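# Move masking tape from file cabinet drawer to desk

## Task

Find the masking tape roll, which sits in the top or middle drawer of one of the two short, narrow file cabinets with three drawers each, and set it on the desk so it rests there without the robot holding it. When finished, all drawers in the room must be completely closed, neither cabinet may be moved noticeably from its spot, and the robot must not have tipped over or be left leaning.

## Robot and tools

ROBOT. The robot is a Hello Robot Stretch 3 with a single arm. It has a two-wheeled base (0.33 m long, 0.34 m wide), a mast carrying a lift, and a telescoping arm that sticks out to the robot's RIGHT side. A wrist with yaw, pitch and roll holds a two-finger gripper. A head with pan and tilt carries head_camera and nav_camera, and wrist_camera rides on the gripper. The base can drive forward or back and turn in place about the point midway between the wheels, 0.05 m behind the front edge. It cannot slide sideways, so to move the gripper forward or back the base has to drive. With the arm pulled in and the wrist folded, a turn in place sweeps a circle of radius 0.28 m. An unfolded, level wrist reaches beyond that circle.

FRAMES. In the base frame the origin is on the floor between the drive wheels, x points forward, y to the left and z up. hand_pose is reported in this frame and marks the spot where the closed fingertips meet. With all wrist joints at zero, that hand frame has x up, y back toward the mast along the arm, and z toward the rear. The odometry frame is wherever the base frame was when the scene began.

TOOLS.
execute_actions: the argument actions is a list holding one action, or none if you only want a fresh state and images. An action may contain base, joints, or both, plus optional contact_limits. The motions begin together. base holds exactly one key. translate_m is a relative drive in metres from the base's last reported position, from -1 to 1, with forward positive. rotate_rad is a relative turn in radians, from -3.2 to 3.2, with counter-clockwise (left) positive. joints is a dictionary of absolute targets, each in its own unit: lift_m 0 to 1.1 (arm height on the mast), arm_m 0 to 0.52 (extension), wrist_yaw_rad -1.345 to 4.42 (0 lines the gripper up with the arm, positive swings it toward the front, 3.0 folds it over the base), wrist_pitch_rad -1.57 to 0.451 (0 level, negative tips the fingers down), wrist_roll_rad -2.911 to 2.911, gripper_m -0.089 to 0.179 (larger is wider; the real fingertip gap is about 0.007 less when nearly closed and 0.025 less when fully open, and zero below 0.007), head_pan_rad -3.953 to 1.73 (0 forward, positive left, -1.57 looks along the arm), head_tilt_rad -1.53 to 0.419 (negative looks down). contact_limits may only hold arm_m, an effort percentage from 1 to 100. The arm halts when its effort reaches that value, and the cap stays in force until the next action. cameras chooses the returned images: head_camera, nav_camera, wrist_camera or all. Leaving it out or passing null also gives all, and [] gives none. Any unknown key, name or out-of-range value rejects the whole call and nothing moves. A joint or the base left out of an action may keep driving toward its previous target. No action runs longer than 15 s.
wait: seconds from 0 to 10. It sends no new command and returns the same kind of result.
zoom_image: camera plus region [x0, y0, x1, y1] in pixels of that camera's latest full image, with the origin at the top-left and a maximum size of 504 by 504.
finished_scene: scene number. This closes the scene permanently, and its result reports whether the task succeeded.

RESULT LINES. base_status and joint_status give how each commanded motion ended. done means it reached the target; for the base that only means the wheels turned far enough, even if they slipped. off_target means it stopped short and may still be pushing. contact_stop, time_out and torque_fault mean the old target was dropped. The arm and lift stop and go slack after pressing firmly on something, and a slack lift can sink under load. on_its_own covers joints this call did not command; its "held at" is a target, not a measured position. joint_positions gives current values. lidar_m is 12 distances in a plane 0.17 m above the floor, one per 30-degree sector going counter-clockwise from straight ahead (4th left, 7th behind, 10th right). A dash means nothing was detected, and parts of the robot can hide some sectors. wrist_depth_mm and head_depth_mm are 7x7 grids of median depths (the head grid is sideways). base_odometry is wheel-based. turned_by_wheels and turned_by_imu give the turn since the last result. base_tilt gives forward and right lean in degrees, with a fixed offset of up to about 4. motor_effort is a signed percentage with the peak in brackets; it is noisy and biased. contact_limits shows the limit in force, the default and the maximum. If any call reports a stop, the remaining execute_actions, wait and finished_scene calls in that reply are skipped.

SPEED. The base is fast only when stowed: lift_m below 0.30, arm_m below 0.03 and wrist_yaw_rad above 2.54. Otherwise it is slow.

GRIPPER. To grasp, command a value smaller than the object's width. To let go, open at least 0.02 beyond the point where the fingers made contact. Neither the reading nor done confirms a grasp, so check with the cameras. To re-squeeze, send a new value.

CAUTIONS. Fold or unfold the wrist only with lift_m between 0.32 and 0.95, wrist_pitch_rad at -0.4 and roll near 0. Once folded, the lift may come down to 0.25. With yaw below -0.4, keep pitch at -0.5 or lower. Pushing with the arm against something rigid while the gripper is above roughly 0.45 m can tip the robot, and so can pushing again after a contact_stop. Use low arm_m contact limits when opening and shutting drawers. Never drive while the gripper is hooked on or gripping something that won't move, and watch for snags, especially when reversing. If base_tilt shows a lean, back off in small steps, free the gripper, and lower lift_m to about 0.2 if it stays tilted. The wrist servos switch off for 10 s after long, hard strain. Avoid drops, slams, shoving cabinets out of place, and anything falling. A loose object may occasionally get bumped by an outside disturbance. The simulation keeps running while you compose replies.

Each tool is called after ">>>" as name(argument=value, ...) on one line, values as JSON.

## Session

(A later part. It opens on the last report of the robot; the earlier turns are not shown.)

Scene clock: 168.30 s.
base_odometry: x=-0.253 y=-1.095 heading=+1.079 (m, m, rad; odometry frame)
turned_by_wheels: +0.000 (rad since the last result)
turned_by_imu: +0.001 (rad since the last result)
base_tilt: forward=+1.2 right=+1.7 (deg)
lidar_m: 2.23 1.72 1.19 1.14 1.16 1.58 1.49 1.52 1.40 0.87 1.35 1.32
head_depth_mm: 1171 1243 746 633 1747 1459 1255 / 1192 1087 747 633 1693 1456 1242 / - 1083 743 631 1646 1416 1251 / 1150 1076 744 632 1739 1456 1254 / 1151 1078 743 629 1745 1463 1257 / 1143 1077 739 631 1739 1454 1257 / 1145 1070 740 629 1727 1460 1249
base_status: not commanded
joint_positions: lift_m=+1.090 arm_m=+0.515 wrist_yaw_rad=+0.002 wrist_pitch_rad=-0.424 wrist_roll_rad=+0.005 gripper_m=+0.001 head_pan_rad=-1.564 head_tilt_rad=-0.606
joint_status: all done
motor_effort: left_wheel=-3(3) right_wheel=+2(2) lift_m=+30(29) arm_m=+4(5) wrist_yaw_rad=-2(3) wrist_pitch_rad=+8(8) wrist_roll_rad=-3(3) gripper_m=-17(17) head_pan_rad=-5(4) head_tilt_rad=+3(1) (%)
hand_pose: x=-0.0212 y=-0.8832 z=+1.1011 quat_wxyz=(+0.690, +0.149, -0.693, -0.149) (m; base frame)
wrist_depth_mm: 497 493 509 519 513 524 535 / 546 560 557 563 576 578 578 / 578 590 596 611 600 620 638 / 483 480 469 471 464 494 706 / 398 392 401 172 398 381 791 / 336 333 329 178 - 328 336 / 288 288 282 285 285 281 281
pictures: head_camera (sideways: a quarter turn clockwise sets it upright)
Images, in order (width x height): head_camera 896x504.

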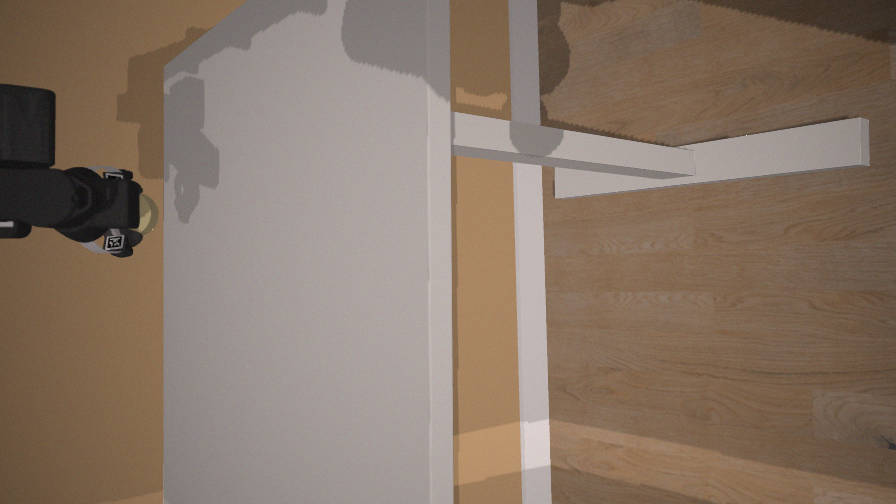

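Same height desk.

>>> execute_actions(actions=[{"joints":{"wrist_pitch_rad":-1.15,"lift_m":1.092}}], cameras=[])

>>> execute_actions(actions=[{"joints":{"gripper_m":0.1}}], cameras=[])

>>> execute_actions(actions=[{"joints":{"wrist_pitch_rad":-0.5}}], cameras=["head_camera"])

>>> finished_scene(scene=2)

Scene clock: 169.87 s.
base_odometry: x=-0.253 y=-1.095 heading=+1.079 (m, m, rad; odometry frame)
turned_by_wheels: +0.000 (rad since the last result)
turned_by_imu: +0.000 (rad since the last result)
base_tilt: forward=+1.1 right=+1.7 (deg)
lidar_m: 2.23 1.72 1.19 1.14 1.16 1.58 1.49 1.52 1.41 0.87 1.35 1.32
head_depth_mm: 1175 1242 747 633 1739 1459 1256 / 1187 1085 747 631 1690 1463 1258 / - 1014 740 634 1649 1408 1243 / 1143 1047 742 632 1741 1453 1254 / 1152 1079 742 630 1733 1461 1256 / 1143 1078 741 630 1753 1446 1258 / 1137 1074 738 627 1727 1459 1250
base_status: not commanded
joint_positions: lift_m=+1.092 arm_m=+0.515 wrist_yaw_rad=+0.002 wrist_pitch_rad=-1.153 wrist_roll_rad=+0.005 gripper_m=+0.001 head_pan_rad=-1.564 head_tilt_rad=-0.606
joint_status: all done
motor_effort: left_wheel=-3(3) right_wheel=+2(1) lift_m=+30(31) arm_m=+5(4) wrist_yaw_rad=-1(2) wrist_pitch_rad=+1(7) wrist_roll_rad=-3(3) gripper_m=-17(17) head_pan_rad=-4(4) head_tilt_rad=+2(3) (%)
hand_pose: x=-0.0215 y=-0.7416 z=+0.9867 quat_wxyz=(+0.592, +0.385, -0.594, -0.386) (m; base frame)
wrist_depth_mm: 247 243 241 241 238 237 235 / 237 235 233 231 229 227 225 / 226 226 224 222 221 218 216 / 218 217 216 214 212 210 208 / 210 210 208 171 207 203 201 / 203 203 201 179 - 197 195 / 196 196 193 192 191 190 188
pictures: none
No camera images: the call's "cameras" was empty. Leave "cameras" out to get every camera's image.

Scene clock: 171.37 s.
base_odometry: x=-0.253 y=-1.095 heading=+1.079 (m, m, rad; odometry frame)
turned_by_wheels: +0.000 (rad since the last result)
turned_by_imu: +0.000 (rad since the last result)
base_tilt: forward=+1.3 right=+1.7 (deg)
lidar_m: 2.23 1.72 1.19 1.14 1.16 1.59 1.49 1.52 1.41 0.87 1.35 1.32
head_depth_mm: 1176 1241 746 634 1747 1465 1254 / 1187 1087 746 634 1686 1453 1251 / - 1016 741 633 1651 1415 1244 / 1144 1076 742 631 1732 1467 1259 / 1152 1081 741 630 1743 1457 1253 / 1149 1076 740 631 1734 1454 1254 / 1138 1069 741 629 1737 1458 1255
base_status: not commanded
joint_positions: lift_m=+1.092 arm_m=+0.515 wrist_yaw_rad=+0.002 wrist_pitch_rad=-1.153 wrist_roll_rad=+0.005 gripper_m=+0.100 head_pan_rad=-1.564 head_tilt_rad=-0.606
joint_status: all done
motor_effort: left_wheel=-3(3) right_wheel=+1(1) lift_m=+29(30) arm_m=+4(5) wrist_yaw_rad=-2(1) wrist_pitch_rad=+1(2) wrist_roll_rad=-3(3) gripper_m=+0(87) head_pan_rad=-4(5) head_tilt_rad=+2(3) (%)
hand_pose: x=-0.0215 y=-0.7416 z=+0.9867 quat_wxyz=(+0.592, +0.385, -0.594, -0.386) (m; base frame)
wrist_depth_mm: 247 244 241 242 239 236 234 / 235 232 233 231 229 228 225 / 228 227 223 222 222 217 215 / 219 217 215 213 213 210 209 / 212 210 210 185 206 205 202 / 204 203 200 197 197 198 195 / 198 196 194 192 192 191 189
pictures: none
No camera images: the call's "cameras" was empty. Leave "cameras" out to get every camera's image.

Scene clock: 172.57 s.
base_odometry: x=-0.253 y=-1.095 heading=+1.079 (m, m, rad; odometry frame)
turned_by_wheels: +0.000 (rad since the last result)
turned_by_imu: +0.000 (rad since the last result)
base_tilt: forward=+1.2 right=+1.8 (deg)
lidar_m: 2.23 1.72 1.19 1.14 1.16 1.59 1.49 1.52 1.40 0.87 1.34 1.33
head_depth_mm: 1175 1251 750 632 1739 1465 1256 / 1187 1089 745 634 1699 1462 1250 / - 1048 744 632 1659 1418 1244 / 1157 1080 744 631 1732 1454 1254 / 1151 1082 741 631 1743 1451 1255 / 1147 1074 742 631 1735 1455 1257 / 1140 1075 740 628 1738 1462 1250
base_status: not commanded
joint_positions: lift_m=+1.092 arm_m=+0.515 wrist_yaw_rad=+0.002 wrist_pitch_rad=-0.522 wrist_roll_rad=+0.005 gripper_m=+0.100 head_pan_rad=-1.564 head_tilt_rad=-0.606
joint_status: all done
motor_effort: left_wheel=-3(3) right_wheel=+1(1) lift_m=+30(29) arm_m=+5(4) wrist_yaw_rad=-1(1) wrist_pitch_rad=+7(6) wrist_roll_rad=-3(3) gripper_m=+0(0) head_pan_rad=-4(4) head_tilt_rad=+3(2) (%)
hand_pose: x=-0.0212 y=-0.8697 z=+1.0820 quat_wxyz=(+0.682, +0.183, -0.684, -0.183) (m; base frame)
wrist_depth_mm: 514 517 526 530 525 538 539 / 559 574 584 575 593 602 587 / 509 510 495 490 494 532 666 / 422 413 409 409 404 399 774 / 351 349 357 346 341 345 363 / 301 302 294 297 296 304 293 / 267 267 265 264 261 263 258
pictures: head_camera (sideways: a quarter turn clockwise sets it upright)
Images, in order (width x height): head_camera 896x504.

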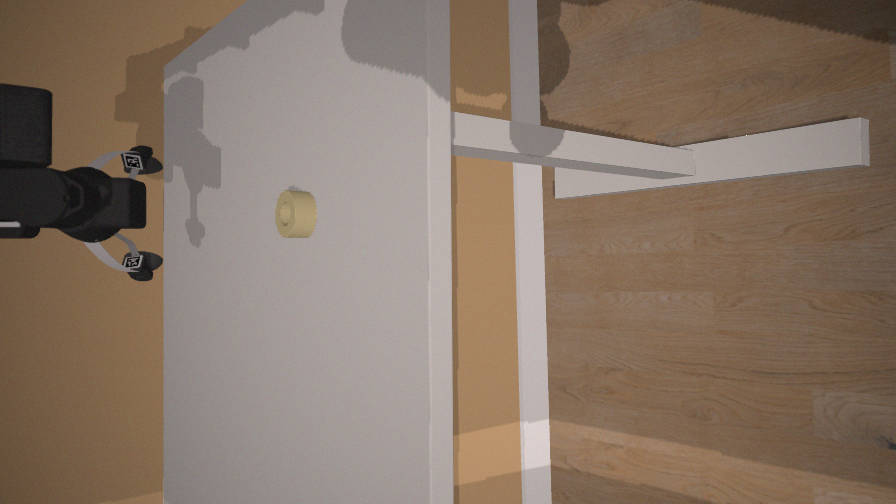

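The scene is finished: the task was done.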